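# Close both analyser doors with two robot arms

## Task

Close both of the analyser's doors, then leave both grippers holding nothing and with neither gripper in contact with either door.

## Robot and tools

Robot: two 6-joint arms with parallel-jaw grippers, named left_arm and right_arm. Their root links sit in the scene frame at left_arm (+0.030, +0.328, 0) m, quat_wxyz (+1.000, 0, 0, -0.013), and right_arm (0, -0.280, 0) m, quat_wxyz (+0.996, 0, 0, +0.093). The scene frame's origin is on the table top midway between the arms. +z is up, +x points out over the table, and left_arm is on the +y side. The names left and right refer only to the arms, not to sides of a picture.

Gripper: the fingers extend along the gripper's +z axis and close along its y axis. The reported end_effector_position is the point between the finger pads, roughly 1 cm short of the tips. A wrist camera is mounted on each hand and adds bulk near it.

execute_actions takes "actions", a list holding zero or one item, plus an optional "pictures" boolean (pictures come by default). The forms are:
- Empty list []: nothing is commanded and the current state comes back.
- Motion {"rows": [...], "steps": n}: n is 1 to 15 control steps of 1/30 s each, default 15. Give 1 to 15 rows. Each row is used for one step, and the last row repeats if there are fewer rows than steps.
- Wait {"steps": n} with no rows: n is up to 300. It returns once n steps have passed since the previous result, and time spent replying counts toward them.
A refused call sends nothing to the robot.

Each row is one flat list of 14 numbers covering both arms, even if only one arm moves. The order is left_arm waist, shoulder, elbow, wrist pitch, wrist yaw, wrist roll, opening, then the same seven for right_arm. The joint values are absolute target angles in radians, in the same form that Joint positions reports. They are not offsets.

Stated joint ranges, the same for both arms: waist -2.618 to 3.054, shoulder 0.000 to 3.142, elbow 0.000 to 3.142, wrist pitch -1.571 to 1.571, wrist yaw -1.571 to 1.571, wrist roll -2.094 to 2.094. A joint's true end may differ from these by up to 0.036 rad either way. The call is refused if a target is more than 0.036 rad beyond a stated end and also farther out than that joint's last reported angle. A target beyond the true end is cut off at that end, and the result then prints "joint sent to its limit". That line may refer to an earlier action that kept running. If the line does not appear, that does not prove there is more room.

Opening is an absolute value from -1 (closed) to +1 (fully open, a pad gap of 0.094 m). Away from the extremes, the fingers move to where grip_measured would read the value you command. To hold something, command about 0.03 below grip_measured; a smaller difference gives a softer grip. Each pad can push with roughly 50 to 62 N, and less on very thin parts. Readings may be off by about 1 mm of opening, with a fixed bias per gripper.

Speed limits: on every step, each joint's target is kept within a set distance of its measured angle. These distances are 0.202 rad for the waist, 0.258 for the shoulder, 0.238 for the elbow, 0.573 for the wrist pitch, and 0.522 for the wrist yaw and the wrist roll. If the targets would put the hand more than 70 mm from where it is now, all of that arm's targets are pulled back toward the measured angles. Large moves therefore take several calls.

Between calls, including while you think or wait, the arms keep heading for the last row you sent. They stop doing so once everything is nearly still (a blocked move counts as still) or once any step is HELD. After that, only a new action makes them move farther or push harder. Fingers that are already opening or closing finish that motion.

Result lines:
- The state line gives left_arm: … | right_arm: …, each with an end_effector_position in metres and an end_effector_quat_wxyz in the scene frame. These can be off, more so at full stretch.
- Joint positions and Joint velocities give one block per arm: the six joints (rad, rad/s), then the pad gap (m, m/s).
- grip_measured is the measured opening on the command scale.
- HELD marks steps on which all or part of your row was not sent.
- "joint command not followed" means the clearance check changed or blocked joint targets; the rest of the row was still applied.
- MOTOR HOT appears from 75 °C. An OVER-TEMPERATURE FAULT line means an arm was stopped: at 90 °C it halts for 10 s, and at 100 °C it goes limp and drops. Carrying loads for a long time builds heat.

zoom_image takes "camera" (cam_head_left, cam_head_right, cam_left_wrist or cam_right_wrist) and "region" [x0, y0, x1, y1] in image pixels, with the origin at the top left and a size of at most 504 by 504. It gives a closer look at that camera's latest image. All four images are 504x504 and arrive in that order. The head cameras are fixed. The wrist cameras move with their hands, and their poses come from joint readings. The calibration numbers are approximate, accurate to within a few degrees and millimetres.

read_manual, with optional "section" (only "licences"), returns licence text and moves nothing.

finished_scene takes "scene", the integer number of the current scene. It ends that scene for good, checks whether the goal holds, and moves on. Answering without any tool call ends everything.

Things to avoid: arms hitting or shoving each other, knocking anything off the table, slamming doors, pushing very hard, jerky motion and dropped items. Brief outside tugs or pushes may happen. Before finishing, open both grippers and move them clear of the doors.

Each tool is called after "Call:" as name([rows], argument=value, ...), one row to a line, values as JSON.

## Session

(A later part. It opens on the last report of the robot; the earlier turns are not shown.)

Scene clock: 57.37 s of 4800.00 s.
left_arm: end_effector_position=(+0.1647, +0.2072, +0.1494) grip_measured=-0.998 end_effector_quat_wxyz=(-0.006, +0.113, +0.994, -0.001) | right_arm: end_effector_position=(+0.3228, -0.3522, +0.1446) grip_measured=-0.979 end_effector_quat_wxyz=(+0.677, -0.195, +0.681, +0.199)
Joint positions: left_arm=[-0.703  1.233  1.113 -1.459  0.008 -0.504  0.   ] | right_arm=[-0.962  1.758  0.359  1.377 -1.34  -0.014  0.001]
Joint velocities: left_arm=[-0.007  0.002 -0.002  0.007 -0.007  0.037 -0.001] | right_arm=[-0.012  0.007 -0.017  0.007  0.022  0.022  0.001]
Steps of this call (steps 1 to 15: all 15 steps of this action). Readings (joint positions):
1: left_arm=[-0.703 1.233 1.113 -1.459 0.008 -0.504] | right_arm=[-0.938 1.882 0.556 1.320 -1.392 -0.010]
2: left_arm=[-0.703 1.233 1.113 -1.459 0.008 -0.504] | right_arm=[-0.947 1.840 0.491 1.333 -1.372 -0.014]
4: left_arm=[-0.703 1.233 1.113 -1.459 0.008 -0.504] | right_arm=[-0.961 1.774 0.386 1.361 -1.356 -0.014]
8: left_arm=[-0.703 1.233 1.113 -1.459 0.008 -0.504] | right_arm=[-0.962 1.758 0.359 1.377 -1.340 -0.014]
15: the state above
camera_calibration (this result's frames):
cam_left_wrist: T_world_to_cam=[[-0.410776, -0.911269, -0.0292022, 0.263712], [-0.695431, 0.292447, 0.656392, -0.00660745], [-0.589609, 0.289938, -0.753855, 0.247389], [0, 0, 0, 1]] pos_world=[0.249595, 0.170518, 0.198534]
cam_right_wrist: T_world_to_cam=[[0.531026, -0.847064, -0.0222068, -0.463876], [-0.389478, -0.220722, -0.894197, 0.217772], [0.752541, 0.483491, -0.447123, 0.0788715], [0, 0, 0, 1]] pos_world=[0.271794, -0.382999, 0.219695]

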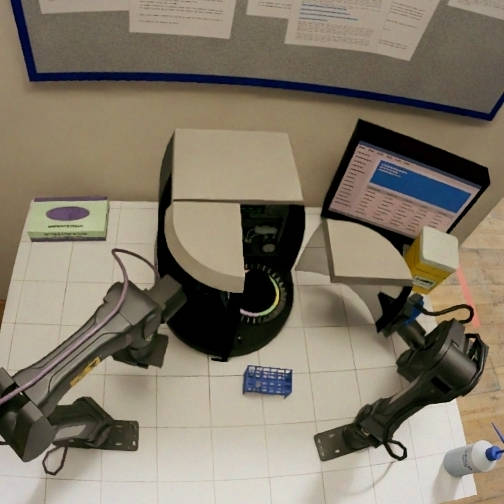

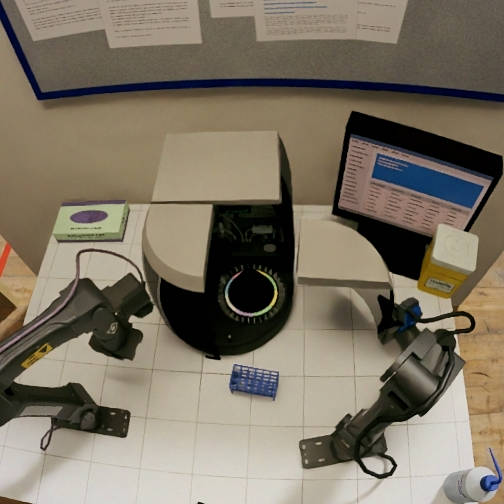

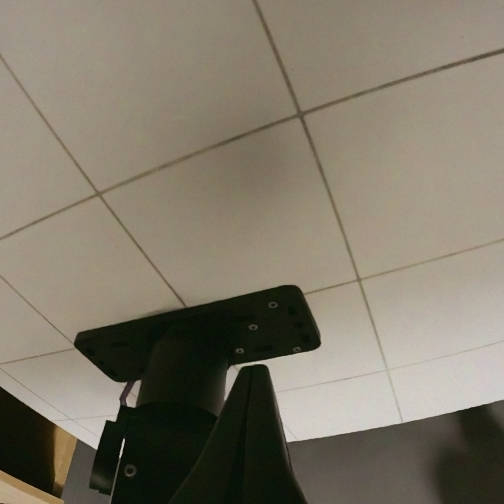

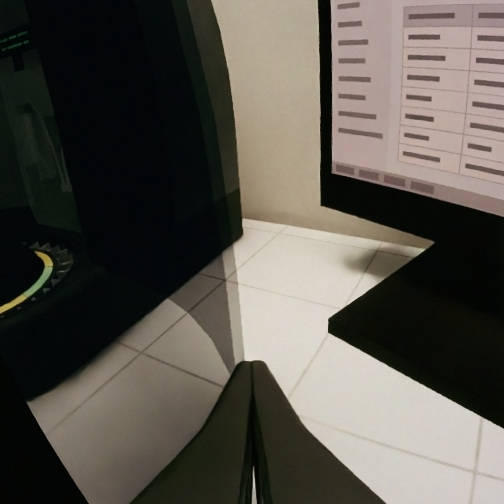

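Call:
execute_actions([
  {"rows":[[-0.705,1.235,1.122,-1.458,0,-0.5,-1, -1.1,1.63,0.25,1.2,-0.2,0,-1]],"steps":15},
], pictures=false)

Call:
execute_actions([
  {"rows":[[-0.705,1.235,1.122,-1.458,0,-0.5,-1, -1.0,1.3,1.1,-1.45,0,0,-1]],"steps":15},
], pictures=false)

Call:
execute_actions([
  {"rows":[[-0.705,1.235,1.122,-1.458,0,-0.5,-1, -1.0,1.3,1.1,-1.45,0,0,-1]],"steps":12},
], pictures=false)

Call:
execute_actions([
  {"rows":[[-0.705,1.235,1.122,-1.458,0,-0.5,-1, -0.84,2.058,2.01,-1.523,0,0,-1]],"steps":15},
], pictures=false)

Call:
execute_actions([
  {"rows":[[-0.705,1.235,1.122,-1.458,0,-0.5,-1, -0.79,2.058,2.01,-1.523,0,0,-1]],"steps":10},
])

Scene clock: 58.90 s of 4800.00 s.
left_arm: end_effector_position=(+0.1647, +0.2072, +0.1494) grip_measured=-0.998 end_effector_quat_wxyz=(-0.006, +0.113, +0.994, -0.001) | right_arm: end_effector_position=(+0.2732, -0.5495, +0.1053) grip_measured=-0.979 end_effector_quat_wxyz=(+0.613, +0.252, +0.726, -0.182)
Joint positions: left_arm=[-0.703  1.233  1.113 -1.459  0.008 -0.504  0.   ] | right_arm=[-1.097  1.65   0.258  1.201 -0.281 -0.009  0.001]
Joint velocities: left_arm=[ 0.002 -0.007 -0.002  0.007  0.007  0.007  0.   ] | right_arm=[-0.002 -0.007 -0.017 -0.066  0.447  0.007 -0.   ]
Steps of this call (steps 1 to 15: the robot went on to your last target; steps 16 to 31: nothing new was sent; steps 32 to 46: all 15 steps of this action). Readings (joint positions):
32: left_arm=[-0.703 1.233 1.113 -1.459 0.008 -0.504] | right_arm=[-0.982 1.739 0.343 1.354 -1.269 -0.014]
33: left_arm=[-0.703 1.233 1.113 -1.459 0.008 -0.504] | right_arm=[-1.020 1.704 0.310 1.322 -1.169 -0.012]
35: left_arm=[-0.703 1.233 1.113 -1.459 0.008 -0.504] | right_arm=[-1.083 1.659 0.267 1.281 -0.970 -0.011]
39: left_arm=[-0.703 1.233 1.113 -1.459 0.008 -0.504] | right_arm=[-1.097 1.650 0.258 1.231 -0.577 -0.009]
46: the state above

Scene clock: 59.40 s of 4800.00 s.
left_arm: end_effector_position=(+0.1647, +0.2072, +0.1494) grip_measured=-0.998 end_effector_quat_wxyz=(-0.006, +0.113, +0.994, -0.001) | right_arm: end_effector_position=(+0.2879, -0.5794, +0.2632) grip_measured=-0.979 end_effector_quat_wxyz=(+0.466, +0.335, +0.796, -0.193)
Joint positions: left_arm=[-0.703  1.233  1.113 -1.459  0.008 -0.504  0.   ] | right_arm=[-1.003  1.291  1.102 -0.324 -0.022 -0.007  0.001]
Joint velocities: left_arm=[-0.002 -0.007  0.017 -0.007  0.007  0.037  0.001] | right_arm=[ 0.007  0.007  0.002 -2.234  0.095 -0.007 -0.001]
Steps of this call (steps 1 to 15: all 15 steps of this action). Readings (joint positions):
1: left_arm=[-0.703 1.233 1.113 -1.459 0.008 -0.504] | right_arm=[-1.082 1.612 0.288 1.097 -0.232 -0.008]
2: left_arm=[-0.703 1.233 1.113 -1.459 0.008 -0.504] | right_arm=[-1.057 1.548 0.344 0.935 -0.183 -0.007]
4: left_arm=[-0.703 1.233 1.113 -1.459 0.008 -0.504] | right_arm=[-1.016 1.416 0.488 0.678 -0.122 -0.007]
8: left_arm=[-0.703 1.233 1.113 -1.459 0.008 -0.504] | right_arm=[-1.003 1.317 0.833 0.262 -0.057 -0.007]
15: the state above

Scene clock: 59.80 s of 4800.00 s.
left_arm: end_effector_position=(+0.1647, +0.2072, +0.1494) grip_measured=-0.998 end_effector_quat_wxyz=(-0.006, +0.113, +0.994, -0.001) | right_arm: end_effector_position=(+0.1589, -0.4449, +0.1349) grip_measured=-0.979 end_effector_quat_wxyz=(+0.052, +0.393, +0.918, -0.016)
Joint positions: left_arm=[-0.703  1.233  1.113 -1.459  0.008 -0.504  0.   ] | right_arm=[-1.003  1.305  1.099 -1.257 -0.012 -0.007  0.001]
Joint velocities: left_arm=[ 0.012 -0.012  0.002  0.037  0.066 -0.007  0.   ] | right_arm=[ 0.017  0.017 -0.012 -1.575  0.037 -0.007 -0.001]
Steps of this call (steps 1 to 12: all 12 steps of this action). Readings (joint positions):
1: left_arm=[-0.703 1.233 1.113 -1.459 0.008 -0.504] | right_arm=[-1.003 1.294 1.102 -0.404 -0.021 -0.007]
2: left_arm=[-0.703 1.233 1.113 -1.459 0.008 -0.504] | right_arm=[-1.003 1.298 1.102 -0.485 -0.019 -0.007]
4: left_arm=[-0.703 1.233 1.113 -1.459 0.008 -0.504] | right_arm=[-1.003 1.303 1.101 -0.648 -0.017 -0.007]
8: left_arm=[-0.703 1.233 1.113 -1.459 0.008 -0.504] | right_arm=[-1.003 1.305 1.099 -0.972 -0.015 -0.007]
12: the state above

Scene clock: 60.30 s of 4800.00 s.
left_arm: end_effector_position=(+0.1647, +0.2072, +0.1494) grip_measured=-0.998 end_effector_quat_wxyz=(-0.006, +0.113, +0.994, -0.001) | right_arm: end_effector_position=(+0.3082, -0.5147, +0.1234) grip_measured=-0.979 end_effector_quat_wxyz=(-0.034, +0.318, +0.947, +0.010)
Joint positions: left_arm=[-0.703  1.233  1.113 -1.459  0.008 -0.504  0.   ] | right_arm=[-0.839  2.107  1.968 -1.504  0.002 -0.004  0.001]
Joint velocities: left_arm=[-0.012  0.007  0.007 -0.037 -0.022 -0.081 -0.001] | right_arm=[ 0.002 -0.271  0.168 -0.154 -0.007  0.022  0.   ]
Steps of this call (steps 1 to 15: all 15 steps of this action). Readings (joint positions):
1: left_arm=[-0.703 1.233 1.113 -1.459 0.008 -0.504] | right_arm=[-0.982 1.340 1.136 -1.340 0.000 -0.006]
2: left_arm=[-0.703 1.233 1.113 -1.459 0.008 -0.504] | right_arm=[-0.937 1.413 1.214 -1.421 0.003 -0.005]
4: left_arm=[-0.703 1.233 1.113 -1.459 0.008 -0.504] | right_arm=[-0.865 1.589 1.385 -1.473 0.001 -0.005]
8: left_arm=[-0.703 1.233 1.113 -1.459 0.008 -0.504] | right_arm=[-0.837 1.954 1.733 -1.494 -0.001 -0.005]
15: the state above

Scene clock: 60.63 s of 4800.00 s.
left_arm: end_effector_position=(+0.1647, +0.2072, +0.1494) grip_measured=-0.998 end_effector_quat_wxyz=(-0.006, +0.113, +0.994, -0.001) | right_arm: end_effector_position=(+0.3212, -0.4998, +0.1394) grip_measured=-0.979 end_effector_quat_wxyz=(-0.015, +0.294, +0.956, +0.003)
Joint positions: left_arm=[-0.703  1.233  1.113 -1.459  0.008 -0.504  0.   ] | right_arm=[-0.788  2.077  1.988 -1.513  0.003 -0.004  0.001]
Joint velocities: left_arm=[-0.012 -0.002 -0.012 -0.007 -0.022  0.007  0.001] | right_arm=[ 0.007 -0.007  0.002  0.022  0.022 -0.037 -0.   ]
Steps of this call (steps 1 to 10: all 10 steps of this action). Readings (joint positions):
1: left_arm=[-0.703 1.233 1.113 -1.459 0.008 -0.504] | right_arm=[-0.835 2.098 1.975 -1.507 0.003 -0.004]
2: left_arm=[-0.703 1.233 1.113 -1.459 0.008 -0.504] | right_arm=[-0.830 2.090 1.980 -1.509 0.003 -0.004]
4: left_arm=[-0.703 1.233 1.113 -1.459 0.008 -0.504] | right_arm=[-0.811 2.079 1.987 -1.510 0.003 -0.004]
8: left_arm=[-0.703 1.233 1.113 -1.459 0.008 -0.504] | right_arm=[-0.788 2.077 1.988 -1.512 0.003 -0.004]
10: the state above
camera_calibration (this result's frames):
cam_left_wrist: T_world_to_cam=[[-0.410776, -0.911269, -0.0292022, 0.263712], [-0.695431, 0.292447, 0.656392, -0.00660745], [-0.589609, 0.289938, -0.753855, 0.247389], [0, 0, 0, 1]] pos_world=[0.249595, 0.170518, 0.198534]
cam_right_wrist: T_world_to_cam=[[-0.574558, -0.818422, 0.00829685, -0.222969], [-0.720219, 0.51038, 0.46989, 0.461395], [-0.388803, 0.264004, -0.882686, 0.466733], [0, 0, 0, 1]] pos_world=[0.385664, -0.541189, 0.197024]

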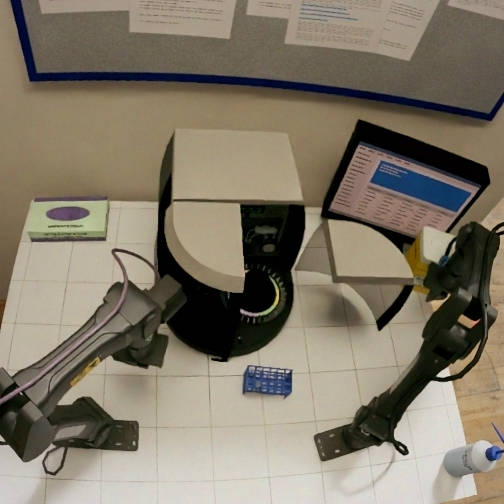

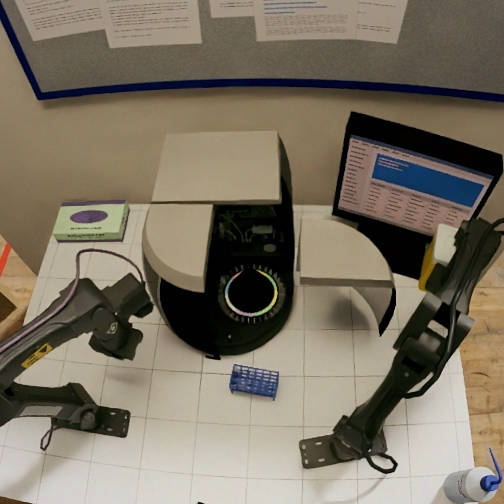

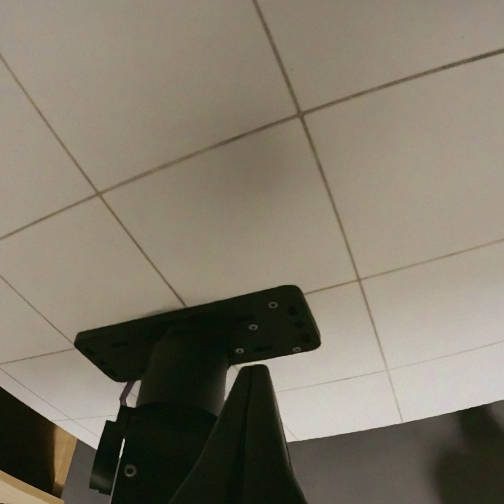

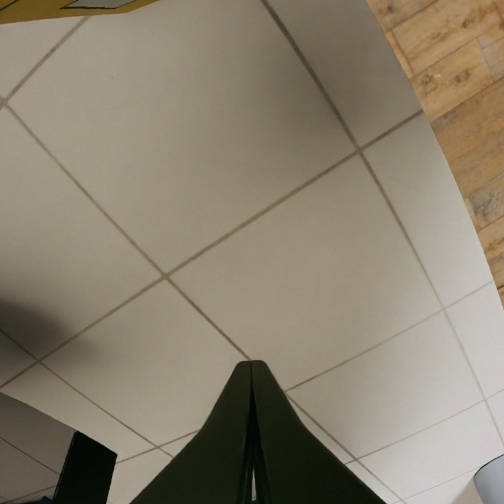

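Call:
execute_actions([
  {"rows":[[-0.705,1.235,1.122,-1.458,0,-0.5,-1, -0.65,2.19,2.05,-1.43,0,0,-1]],"steps":15},
], pictures=false)

Call:
execute_actions([
  {"rows":[[-0.705,1.235,1.122,-1.458,0,-0.5,-1, -0.727,1.89,1.79,-1.48,0,0,-1]],"steps":15},
], pictures=false)

Call:
execute_actions([
  {"rows":[[-0.705,1.235,1.122,-1.458,0,-0.5,-1, -0.712,1.59,1.42,-1.40,0,0,-1]],"steps":15},
])

Scene clock: 62.30 s of 4800.00 s.
left_arm: end_effector_position=(+0.1647, +0.2072, +0.1494) grip_measured=-0.998 end_effector_quat_wxyz=(-0.006, +0.113, +0.994, -0.001) | right_arm: end_effector_position=(+0.3855, -0.4719, +0.1273) grip_measured=-0.979 end_effector_quat_wxyz=(+0.031, +0.233, +0.972, -0.012)
Joint positions: left_arm=[-0.703  1.233  1.113 -1.459  0.008 -0.504  0.   ] | right_arm=[-0.647  2.152  2.055 -1.407  0.01   0.01   0.001]
Joint velocities: left_arm=[-0.002  0.002  0.007  0.037 -0.007 -0.095  0.001] | right_arm=[-0.051  0.012 -0.022  0.022 -0.11  -0.022 -0.   ]
Steps of this call (steps 1 to 15: the robot went on to your last target; steps 16 to 35: nothing new was sent; steps 36 to 50: all 15 steps of this action). Readings (joint positions):
36: left_arm=[-0.703 1.233 1.113 -1.459 0.008 -0.504] | right_arm=[-0.777 2.089 1.999 -1.517 0.008 -0.004]
37: left_arm=[-0.703 1.233 1.113 -1.459 0.008 -0.504] | right_arm=[-0.758 2.109 2.018 -1.509 0.012 -0.004]
39: left_arm=[-0.703 1.233 1.113 -1.459 0.008 -0.504] | right_arm=[-0.707 2.136 2.045 -1.464 0.020 0.005]
43: left_arm=[-0.703 1.233 1.113 -1.459 0.008 -0.504] | right_arm=[-0.640 2.148 2.055 -1.425 0.012 0.010]
50: the state above

Scene clock: 62.80 s of 4800.00 s.
left_arm: end_effector_position=(+0.1647, +0.2072, +0.1494) grip_measured=-0.998 end_effector_quat_wxyz=(-0.006, +0.113, +0.994, -0.001) | right_arm: end_effector_position=(+0.3005, -0.4630, +0.1552) grip_measured=-0.979 end_effector_quat_wxyz=(-0.004, +0.274, +0.962, -0.001)
Joint positions: left_arm=[-0.703  1.233  1.113 -1.459  0.008 -0.504  0.   ] | right_arm=[-0.734  1.895  1.793 -1.475  0.004  0.009  0.001]
Joint velocities: left_arm=[-0.007  0.002  0.002 -0.066  0.066  0.007 -0.001] | right_arm=[-0.007  0.002 -0.007 -0.051  0.007 -0.022 -0.   ]
Steps of this call (steps 1 to 15: all 15 steps of this action). Readings (joint positions):
1: left_arm=[-0.703 1.233 1.113 -1.459 0.008 -0.504] | right_arm=[-0.653 2.122 2.012 -1.381 0.008 0.009]
2: left_arm=[-0.703 1.233 1.113 -1.459 0.008 -0.504] | right_arm=[-0.662 2.072 1.940 -1.360 0.005 0.009]
4: left_arm=[-0.703 1.233 1.113 -1.459 0.008 -0.504] | right_arm=[-0.694 1.971 1.834 -1.406 0.004 0.009]
8: left_arm=[-0.703 1.233 1.113 -1.459 0.008 -0.504] | right_arm=[-0.737 1.893 1.803 -1.473 0.004 0.009]
15: the state above

Scene clock: 63.30 s of 4800.00 s.
left_arm: end_effector_position=(+0.1647, +0.2072, +0.1494) grip_measured=-0.998 end_effector_quat_wxyz=(-0.006, +0.113, +0.994, -0.001) | right_arm: end_effector_position=(+0.2350, -0.4179, +0.1521) grip_measured=-0.979 end_effector_quat_wxyz=(-0.009, +0.266, +0.964, +0.000)
Joint positions: left_arm=[-0.703  1.233  1.113 -1.459  0.008 -0.504  0.   ] | right_arm=[-0.718  1.593  1.424 -1.42   0.004  0.008  0.001]
Joint velocities: left_arm=[ 0.012 -0.002  0.007  0.051  0.037  0.007  0.   ] | right_arm=[ 0.002 -0.002 -0.002  0.051  0.007  0.007 -0.001]
Steps of this call (steps 1 to 15: all 15 steps of this action). Readings (joint positions):
1: left_arm=[-0.703 1.233 1.113 -1.459 0.008 -0.504] | right_arm=[-0.732 1.860 1.741 -1.432 0.004 0.009]
2: left_arm=[-0.703 1.233 1.113 -1.459 0.008 -0.504] | right_arm=[-0.730 1.798 1.648 -1.393 0.004 0.009]
4: left_arm=[-0.703 1.233 1.113 -1.459 0.008 -0.504] | right_arm=[-0.722 1.671 1.489 -1.406 0.004 0.008]
8: left_arm=[-0.703 1.233 1.113 -1.459 0.008 -0.504] | right_arm=[-0.718 1.592 1.427 -1.443 0.004 0.008]
15: the state above
camera_calibration (this result's frames):
cam_left_wrist: T_world_to_cam=[[-0.410776, -0.911269, -0.0292022, 0.263712], [-0.695431, 0.292447, 0.656392, -0.00660745], [-0.589609, 0.289938, -0.753855, 0.247389], [0, 0, 0, 1]] pos_world=[0.249595, 0.170518, 0.198534]
cam_right_wrist: T_world_to_cam=[[-0.526552, -0.85009, 0.00951695, -0.230273], [-0.75312, 0.471623, 0.458675, 0.344848], [-0.394404, 0.234349, -0.888553, 0.412592], [0, 0, 0, 1]] pos_world=[0.301189, -0.455082, 0.210628]

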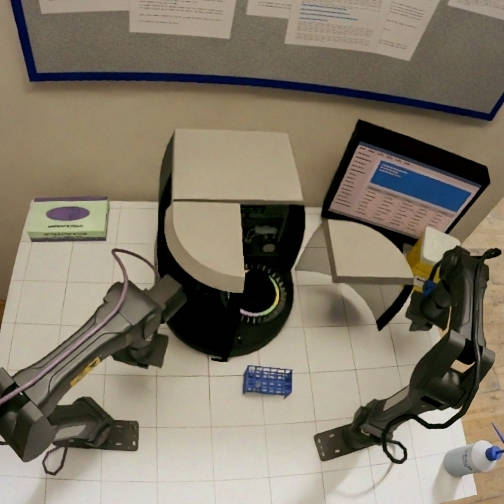

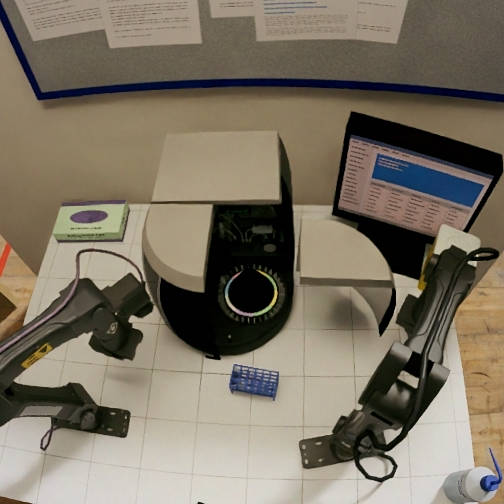

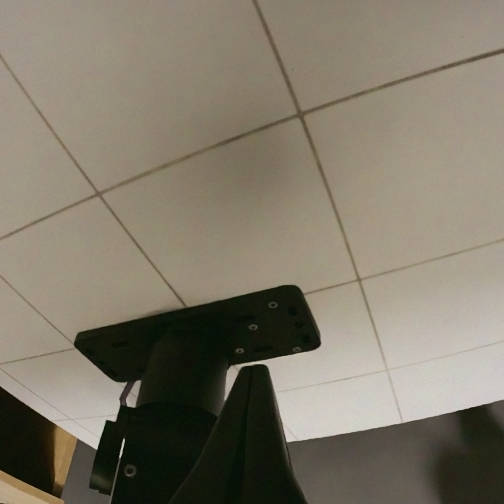

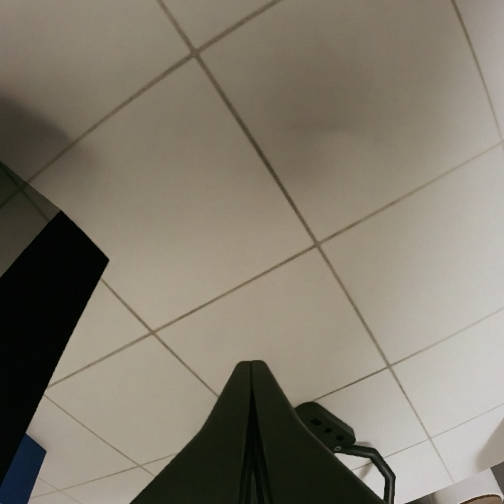

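Call:
execute_actions([
  {"rows":[[-0.705,1.235,1.122,-1.458,0,-0.5,-1, -0.65,2.058,2.01,-1.523,0,0,-1]],"steps":15},
], pictures=false)

Call:
execute_actions([
  {"rows":[[-0.705,1.235,1.122,-1.458,0,-0.5,-1, -0.39,2.058,2.01,-1.523,0,0,-1]],"steps":15},
], pictures=false)

Call:
execute_actions([
  {"rows":[[-0.705,1.235,1.122,-1.458,0,-0.5,-1, -0.264,1.614,1.442,-1.40,0,0,-1]],"steps":15},
])

Scene clock: 65.83 s of 4800.00 s.
left_arm: end_effector_position=(+0.1647, +0.2072, +0.1494) grip_measured=-0.998 end_effector_quat_wxyz=(-0.006, +0.113, +0.994, -0.001) | right_arm: end_effector_position=(+0.3473, -0.4529, +0.1389) grip_measured=-0.979 end_effector_quat_wxyz=(-0.018, +0.233, +0.972, +0.001)
Joint positions: left_arm=[-0.703  1.233  1.113 -1.459  0.008 -0.504  0.   ] | right_arm=[-0.649  2.076  1.985 -1.515  0.006  0.009  0.001]
Joint velocities: left_arm=[-0.002  0.007  0.002  0.007 -0.022 -0.037 -0.   ] | right_arm=[-0.012  0.007  0.032 -0.022 -0.037 -0.125  0.   ]
Steps of this call (steps 1 to 15: the robot went on to your last target; steps 16 to 61: nothing new was sent; steps 62 to 76: all 15 steps of this action). Readings (joint positions):
62: left_arm=[-0.703 1.233 1.113 -1.459 0.008 -0.504] | right_arm=[-0.711 1.629 1.467 -1.460 0.007 0.008]
63: left_arm=[-0.703 1.233 1.113 -1.459 0.008 -0.504] | right_arm=[-0.698 1.698 1.553 -1.510 0.007 0.008]
65: left_arm=[-0.703 1.233 1.113 -1.459 0.008 -0.504] | right_arm=[-0.670 1.864 1.733 -1.523 0.007 0.008]
69: left_arm=[-0.703 1.233 1.113 -1.459 0.008 -0.504] | right_arm=[-0.649 2.076 1.956 -1.515 0.006 0.009]
76: the state above

Scene clock: 66.33 s of 4800.00 s.
left_arm: end_effector_position=(+0.1647, +0.2072, +0.1494) grip_measured=-0.998 end_effector_quat_wxyz=(-0.006, +0.113, +0.994, -0.001) | right_arm: end_effector_position=(+0.3815, -0.3550, +0.1393) grip_measured=-0.979 end_effector_quat_wxyz=(-0.015, +0.101, +0.995, +0.003)
Joint positions: left_arm=[-0.703  1.233  1.113 -1.459  0.008 -0.504  0.   ] | right_arm=[-0.385  2.076  1.986 -1.513 -0.002  0.005  0.001]
Joint velocities: left_arm=[ 0.002 -0.007  0.002 -0.11   0.007 -0.095 -0.001] | right_arm=[-0.149 -0.002 -0.002 -0.081 -0.022 -0.051  0.   ]
Steps of this call (steps 1 to 15: all 15 steps of this action). Readings (joint positions):
1: left_arm=[-0.703 1.233 1.113 -1.459 0.008 -0.504] | right_arm=[-0.634 2.076 1.985 -1.515 0.013 0.009]
2: left_arm=[-0.703 1.233 1.113 -1.459 0.008 -0.504] | right_arm=[-0.608 2.076 1.985 -1.515 0.019 0.009]
4: left_arm=[-0.703 1.233 1.113 -1.459 0.008 -0.504] | right_arm=[-0.515 2.076 1.985 -1.515 0.020 0.009]
8: left_arm=[-0.703 1.233 1.113 -1.459 0.008 -0.504] | right_arm=[-0.363 2.076 1.986 -1.507 0.007 0.006]
15: the state above

Scene clock: 66.83 s of 4800.00 s.
left_arm: end_effector_position=(+0.1647, +0.2072, +0.1494) grip_measured=-0.998 end_effector_quat_wxyz=(-0.006, +0.113, +0.994, -0.001) | right_arm: end_effector_position=(+0.2769, -0.2985, +0.1518) grip_measured=-0.978 end_effector_quat_wxyz=(-0.010, +0.038, +0.999, -0.000)
Joint positions: left_arm=[-0.703  1.233  1.113 -1.459  0.008 -0.504  0.   ] | right_arm=[-0.257  1.615  1.446 -1.422  0.001  0.007  0.001]
Joint velocities: left_arm=[-0.002 -0.002 -0.012  0.022 -0.066 -0.022 -0.   ] | right_arm=[ 0.002  0.027 -0.032  0.037 -0.007  0.066 -0.   ]
Steps of this call (steps 1 to 15: all 15 steps of this action). Readings (joint positions):
1: left_arm=[-0.703 1.233 1.113 -1.459 0.008 -0.504] | right_arm=[-0.378 2.040 1.932 -1.467 0.003 0.005]
2: left_arm=[-0.703 1.233 1.113 -1.459 0.008 -0.504] | right_arm=[-0.364 1.980 1.836 -1.422 0.012 0.007]
4: left_arm=[-0.703 1.233 1.113 -1.459 0.008 -0.504] | right_arm=[-0.314 1.839 1.660 -1.386 0.017 0.007]
8: left_arm=[-0.703 1.233 1.113 -1.459 0.008 -0.504] | right_arm=[-0.250 1.621 1.461 -1.436 0.001 0.007]
15: the state above
camera_calibration (this result's frames):
cam_left_wrist: T_world_to_cam=[[-0.410776, -0.911269, -0.0292022, 0.263712], [-0.695431, 0.292447, 0.656392, -0.00660745], [-0.589609, 0.289938, -0.753855, 0.247389], [0, 0, 0, 1]] pos_world=[0.249595, 0.170518, 0.198534]
cam_right_wrist: T_world_to_cam=[[-0.0917491, -0.995763, 0.0061252, -0.270091], [-0.88315, 0.0842116, 0.46147, 0.240164], [-0.460031, 0.03693, -0.887135, 0.359922], [0, 0, 0, 1]] pos_world=[0.352895, -0.302463, 0.210125]

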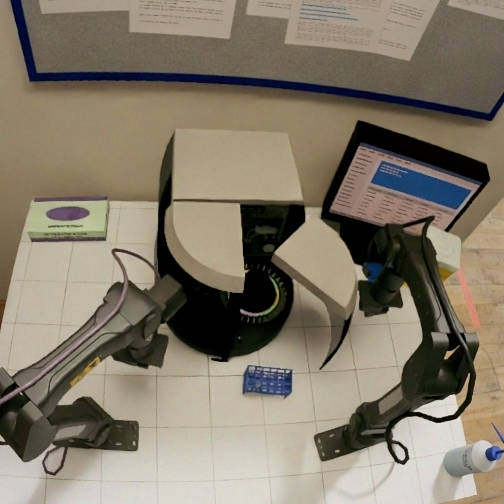

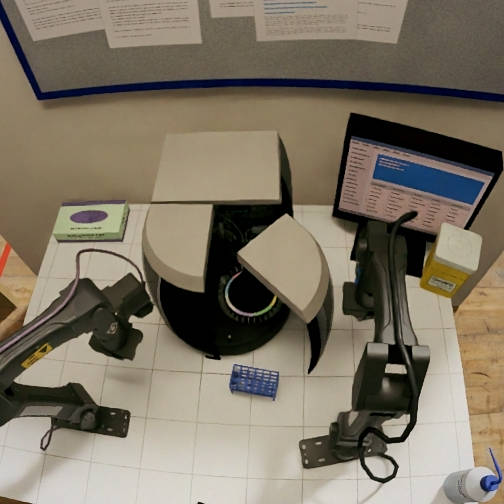

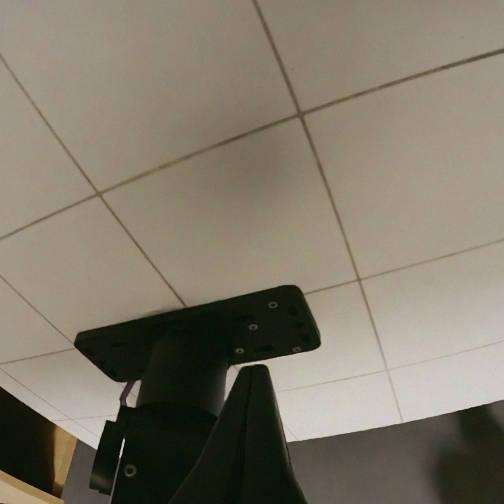

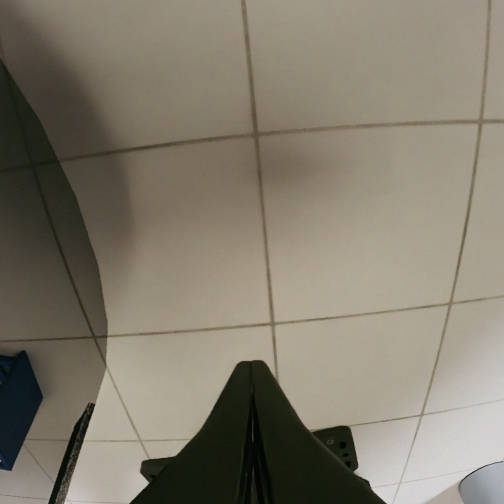

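Works. Continue, and both push closed.

Call:
execute_actions([
  {"rows":[[-0.705,1.235,1.122,-1.458,0,-0.5,-1, 0.161,1.41,1.26,-1.42,0,0,-1]],"steps":15},
], pictures=false)

Call:
execute_actions([
  {"rows":[[-0.70,1.47,1.31,-1.41,0,-0.5,-1, 0.552,1.63,1.46,-1.40,0,0,-1]],"steps":15},
])

Scene clock: 67.67 s of 4800.00 s.
left_arm: end_effector_position=(+0.1647, +0.2072, +0.1494) grip_measured=-0.998 end_effector_quat_wxyz=(-0.006, +0.113, +0.994, -0.001) | right_arm: end_effector_position=(+0.2169, -0.1994, +0.1518) grip_measured=-0.978 end_effector_quat_wxyz=(-0.002, -0.171, +0.985, -0.002)
Joint positions: left_arm=[-0.703  1.233  1.113 -1.459  0.008 -0.504  0.   ] | right_arm=[ 0.167  1.425  1.266 -1.417  0.003  0.01   0.001]
Joint velocities: left_arm=[ 0.017 -0.007 -0.002 -0.007 -0.066 -0.007 -0.001] | right_arm=[ 0.017  0.007  0.012 -0.037  0.051 -0.022 -0.001]
Steps of this call (steps 1 to 10: the robot went on to your last target; steps 11 to 25: all 15 steps of this action). Readings (joint positions):
11: left_arm=[-0.703 1.233 1.113 -1.459 0.008 -0.504] | right_arm=[-0.235 1.591 1.412 -1.389 0.012 0.007]
12: left_arm=[-0.703 1.233 1.113 -1.459 0.008 -0.504] | right_arm=[-0.187 1.547 1.352 -1.370 0.018 0.007]
14: left_arm=[-0.703 1.233 1.113 -1.459 0.008 -0.504] | right_arm=[-0.049 1.468 1.280 -1.394 0.024 0.010]
18: left_arm=[-0.703 1.233 1.113 -1.459 0.008 -0.504] | right_arm=[0.156 1.425 1.266 -1.417 0.010 0.014]
25: the state above

Scene clock: 68.17 s of 4800.00 s.
left_arm: end_effector_position=(+0.1710, +0.2024, +0.1565) grip_measured=-0.998 end_effector_quat_wxyz=(-0.062, +0.068, +0.995, +0.042) | right_arm: end_effector_position=(+0.2068, -0.1666, +0.1717) grip_measured=-0.978 end_effector_quat_wxyz=(-0.011, -0.238, +0.967, -0.090)
Joint positions: left_arm=[-0.699  1.398  1.251 -1.573  0.009 -0.588  0.   ] | right_arm=[ 0.43   1.518  1.416 -1.555  0.16   0.141  0.001]
Joint velocities: left_arm=[ 0.002 -0.002  0.007  0.022 -0.007 -0.007 -0.001] | right_arm=[ 0.032  0.007  0.002 -0.037  0.022  0.11   0.001]
Steps of this call (steps 1 to 15: all 15 steps of this action). Readings (joint positions):
1: left_arm=[-0.703 1.264 1.142 -1.482 0.008 -0.504] | right_arm=[0.190 1.451 1.294 -1.439 0.014 0.010]
2: left_arm=[-0.703 1.323 1.201 -1.515 0.009 -0.506] | right_arm=[0.241 1.499 1.348 -1.458 0.019 0.010]
4: left_arm=[-0.701 1.380 1.251 -1.573 0.010 -0.540] | right_arm=[0.288 1.533 1.409 -1.544 0.031 0.025]
8: left_arm=[-0.701 1.387 1.251 -1.573 0.011 -0.569] | right_arm=[0.367 1.520 1.420 -1.555 0.093 0.069]
15: the state above
camera_calibration (this result's frames):
cam_left_wrist: T_world_to_cam=[[-0.334131, -0.938947, -0.0820693, 0.26294], [-0.644246, 0.163964, 0.747036, -0.00242956], [-0.687971, 0.302481, -0.659698, 0.257416], [0, 0, 0, 1]] pos_world=[0.263386, 0.169422, 0.193211]
cam_right_wrist: T_world_to_cam=[[0.44812, -0.876763, 0.174569, -0.266024], [-0.812064, -0.317571, 0.489593, 0.0714808], [-0.37382, -0.361158, -0.854297, 0.250637], [0, 0, 0, 1]] pos_world=[0.270951, -0.12002, 0.225561]

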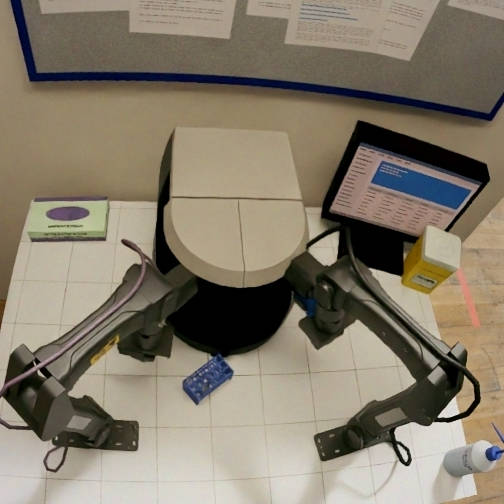

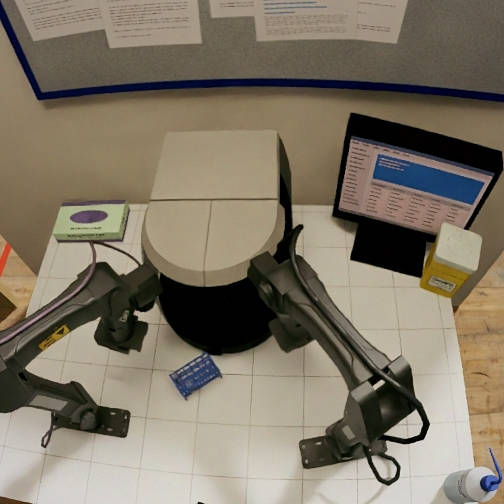

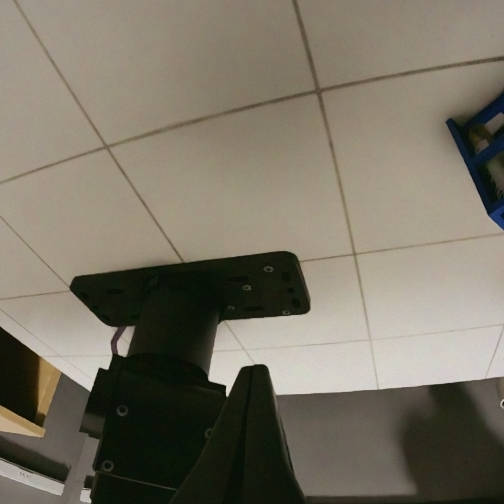

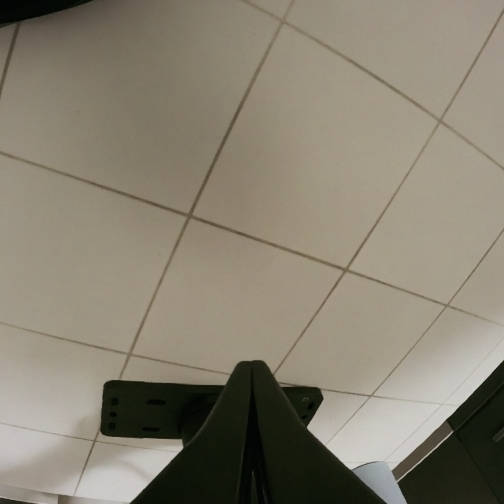

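Both closed. Back off.

Call:
execute_actions([
  {"rows":[[-0.60,1.15,1.05,-1.45,0,-0.5,-1, 0.1,1.25,1.13,-1.45,0,0,-1]],"steps":15},
])

Scene clock: 68.93 s of 4800.00 s.
left_arm: end_effector_position=(+0.1618, +0.2315, +0.1491) grip_measured=-0.998 end_effector_quat_wxyz=(+0.002, +0.062, +0.998, -0.005) | right_arm: end_effector_position=(+0.1758, -0.2304, +0.1500) grip_measured=-0.978 end_effector_quat_wxyz=(-0.012, -0.135, +0.991, -0.010)
Joint positions: left_arm=[-0.606  1.149  1.06  -1.474  0.006 -0.51   0.   ] | right_arm=[ 0.098  1.259  1.132 -1.47   0.016  0.014  0.001]
Joint velocities: left_arm=[ 0.002  0.002 -0.012  0.095 -0.066 -0.037 -0.001] | right_arm=[-0.002 -0.007 -0.017 -0.022 -0.051 -0.066  0.001]
Steps of this call (steps 1 to 8: the robot went on to your last target; steps 9 to 23: all 15 steps of this action). Readings (joint positions):
9: left_arm=[-0.686 1.362 1.216 -1.551 0.013 -0.579] | right_arm=[0.399 1.476 1.370 -1.530 0.138 0.132]
10: left_arm=[-0.659 1.300 1.150 -1.508 0.014 -0.563] | right_arm=[0.341 1.410 1.282 -1.484 0.103 0.106]
12: left_arm=[-0.614 1.194 1.072 -1.509 0.007 -0.544] | right_arm=[0.188 1.303 1.164 -1.490 0.073 0.071]
16: left_arm=[-0.606 1.149 1.060 -1.500 0.006 -0.522] | right_arm=[0.098 1.259 1.132 -1.494 0.047 0.036]
23: the state above
camera_calibration (this result's frames):
cam_left_wrist: T_world_to_cam=[[-0.314855, -0.948776, -0.0262856, 0.277441], [-0.731405, 0.224883, 0.643797, 0.00787134], [-0.604908, 0.221928, -0.764745, 0.258251], [0, 0, 0, 1]] pos_world=[0.249329, 0.204145, 0.199721]
cam_right_wrist: T_world_to_cam=[[0.252856, -0.967252, 0.0220587, -0.267944], [-0.858893, -0.213917, 0.465341, 0.0723879], [-0.445383, -0.13661, -0.884857, 0.266364], [0, 0, 0, 1]] pos_world=[0.248559, -0.207296, 0.207919]

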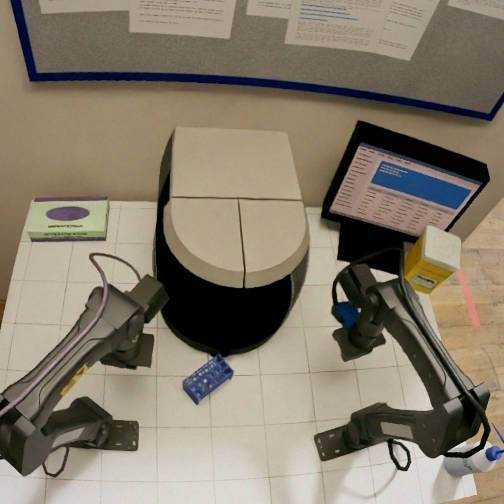

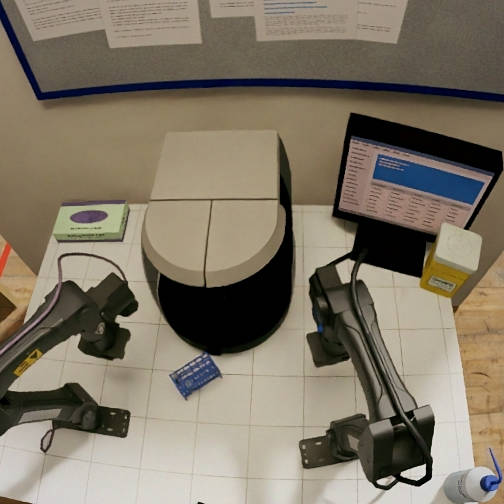

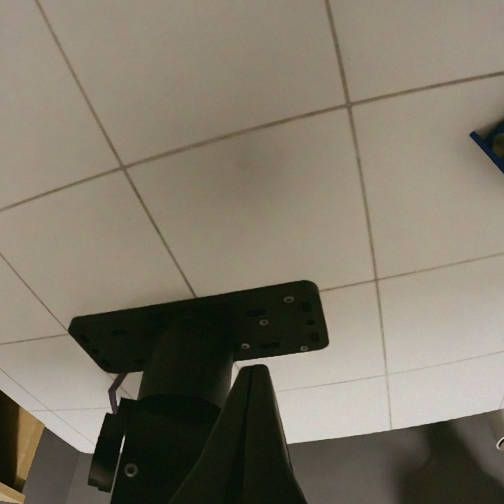

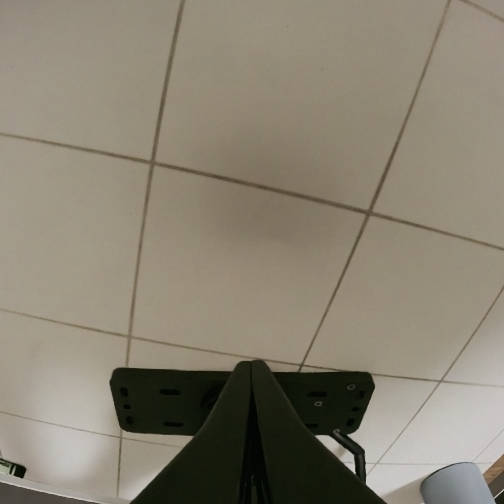

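Call:
finished_scene(scene=1)

The scene is finished: the task was done.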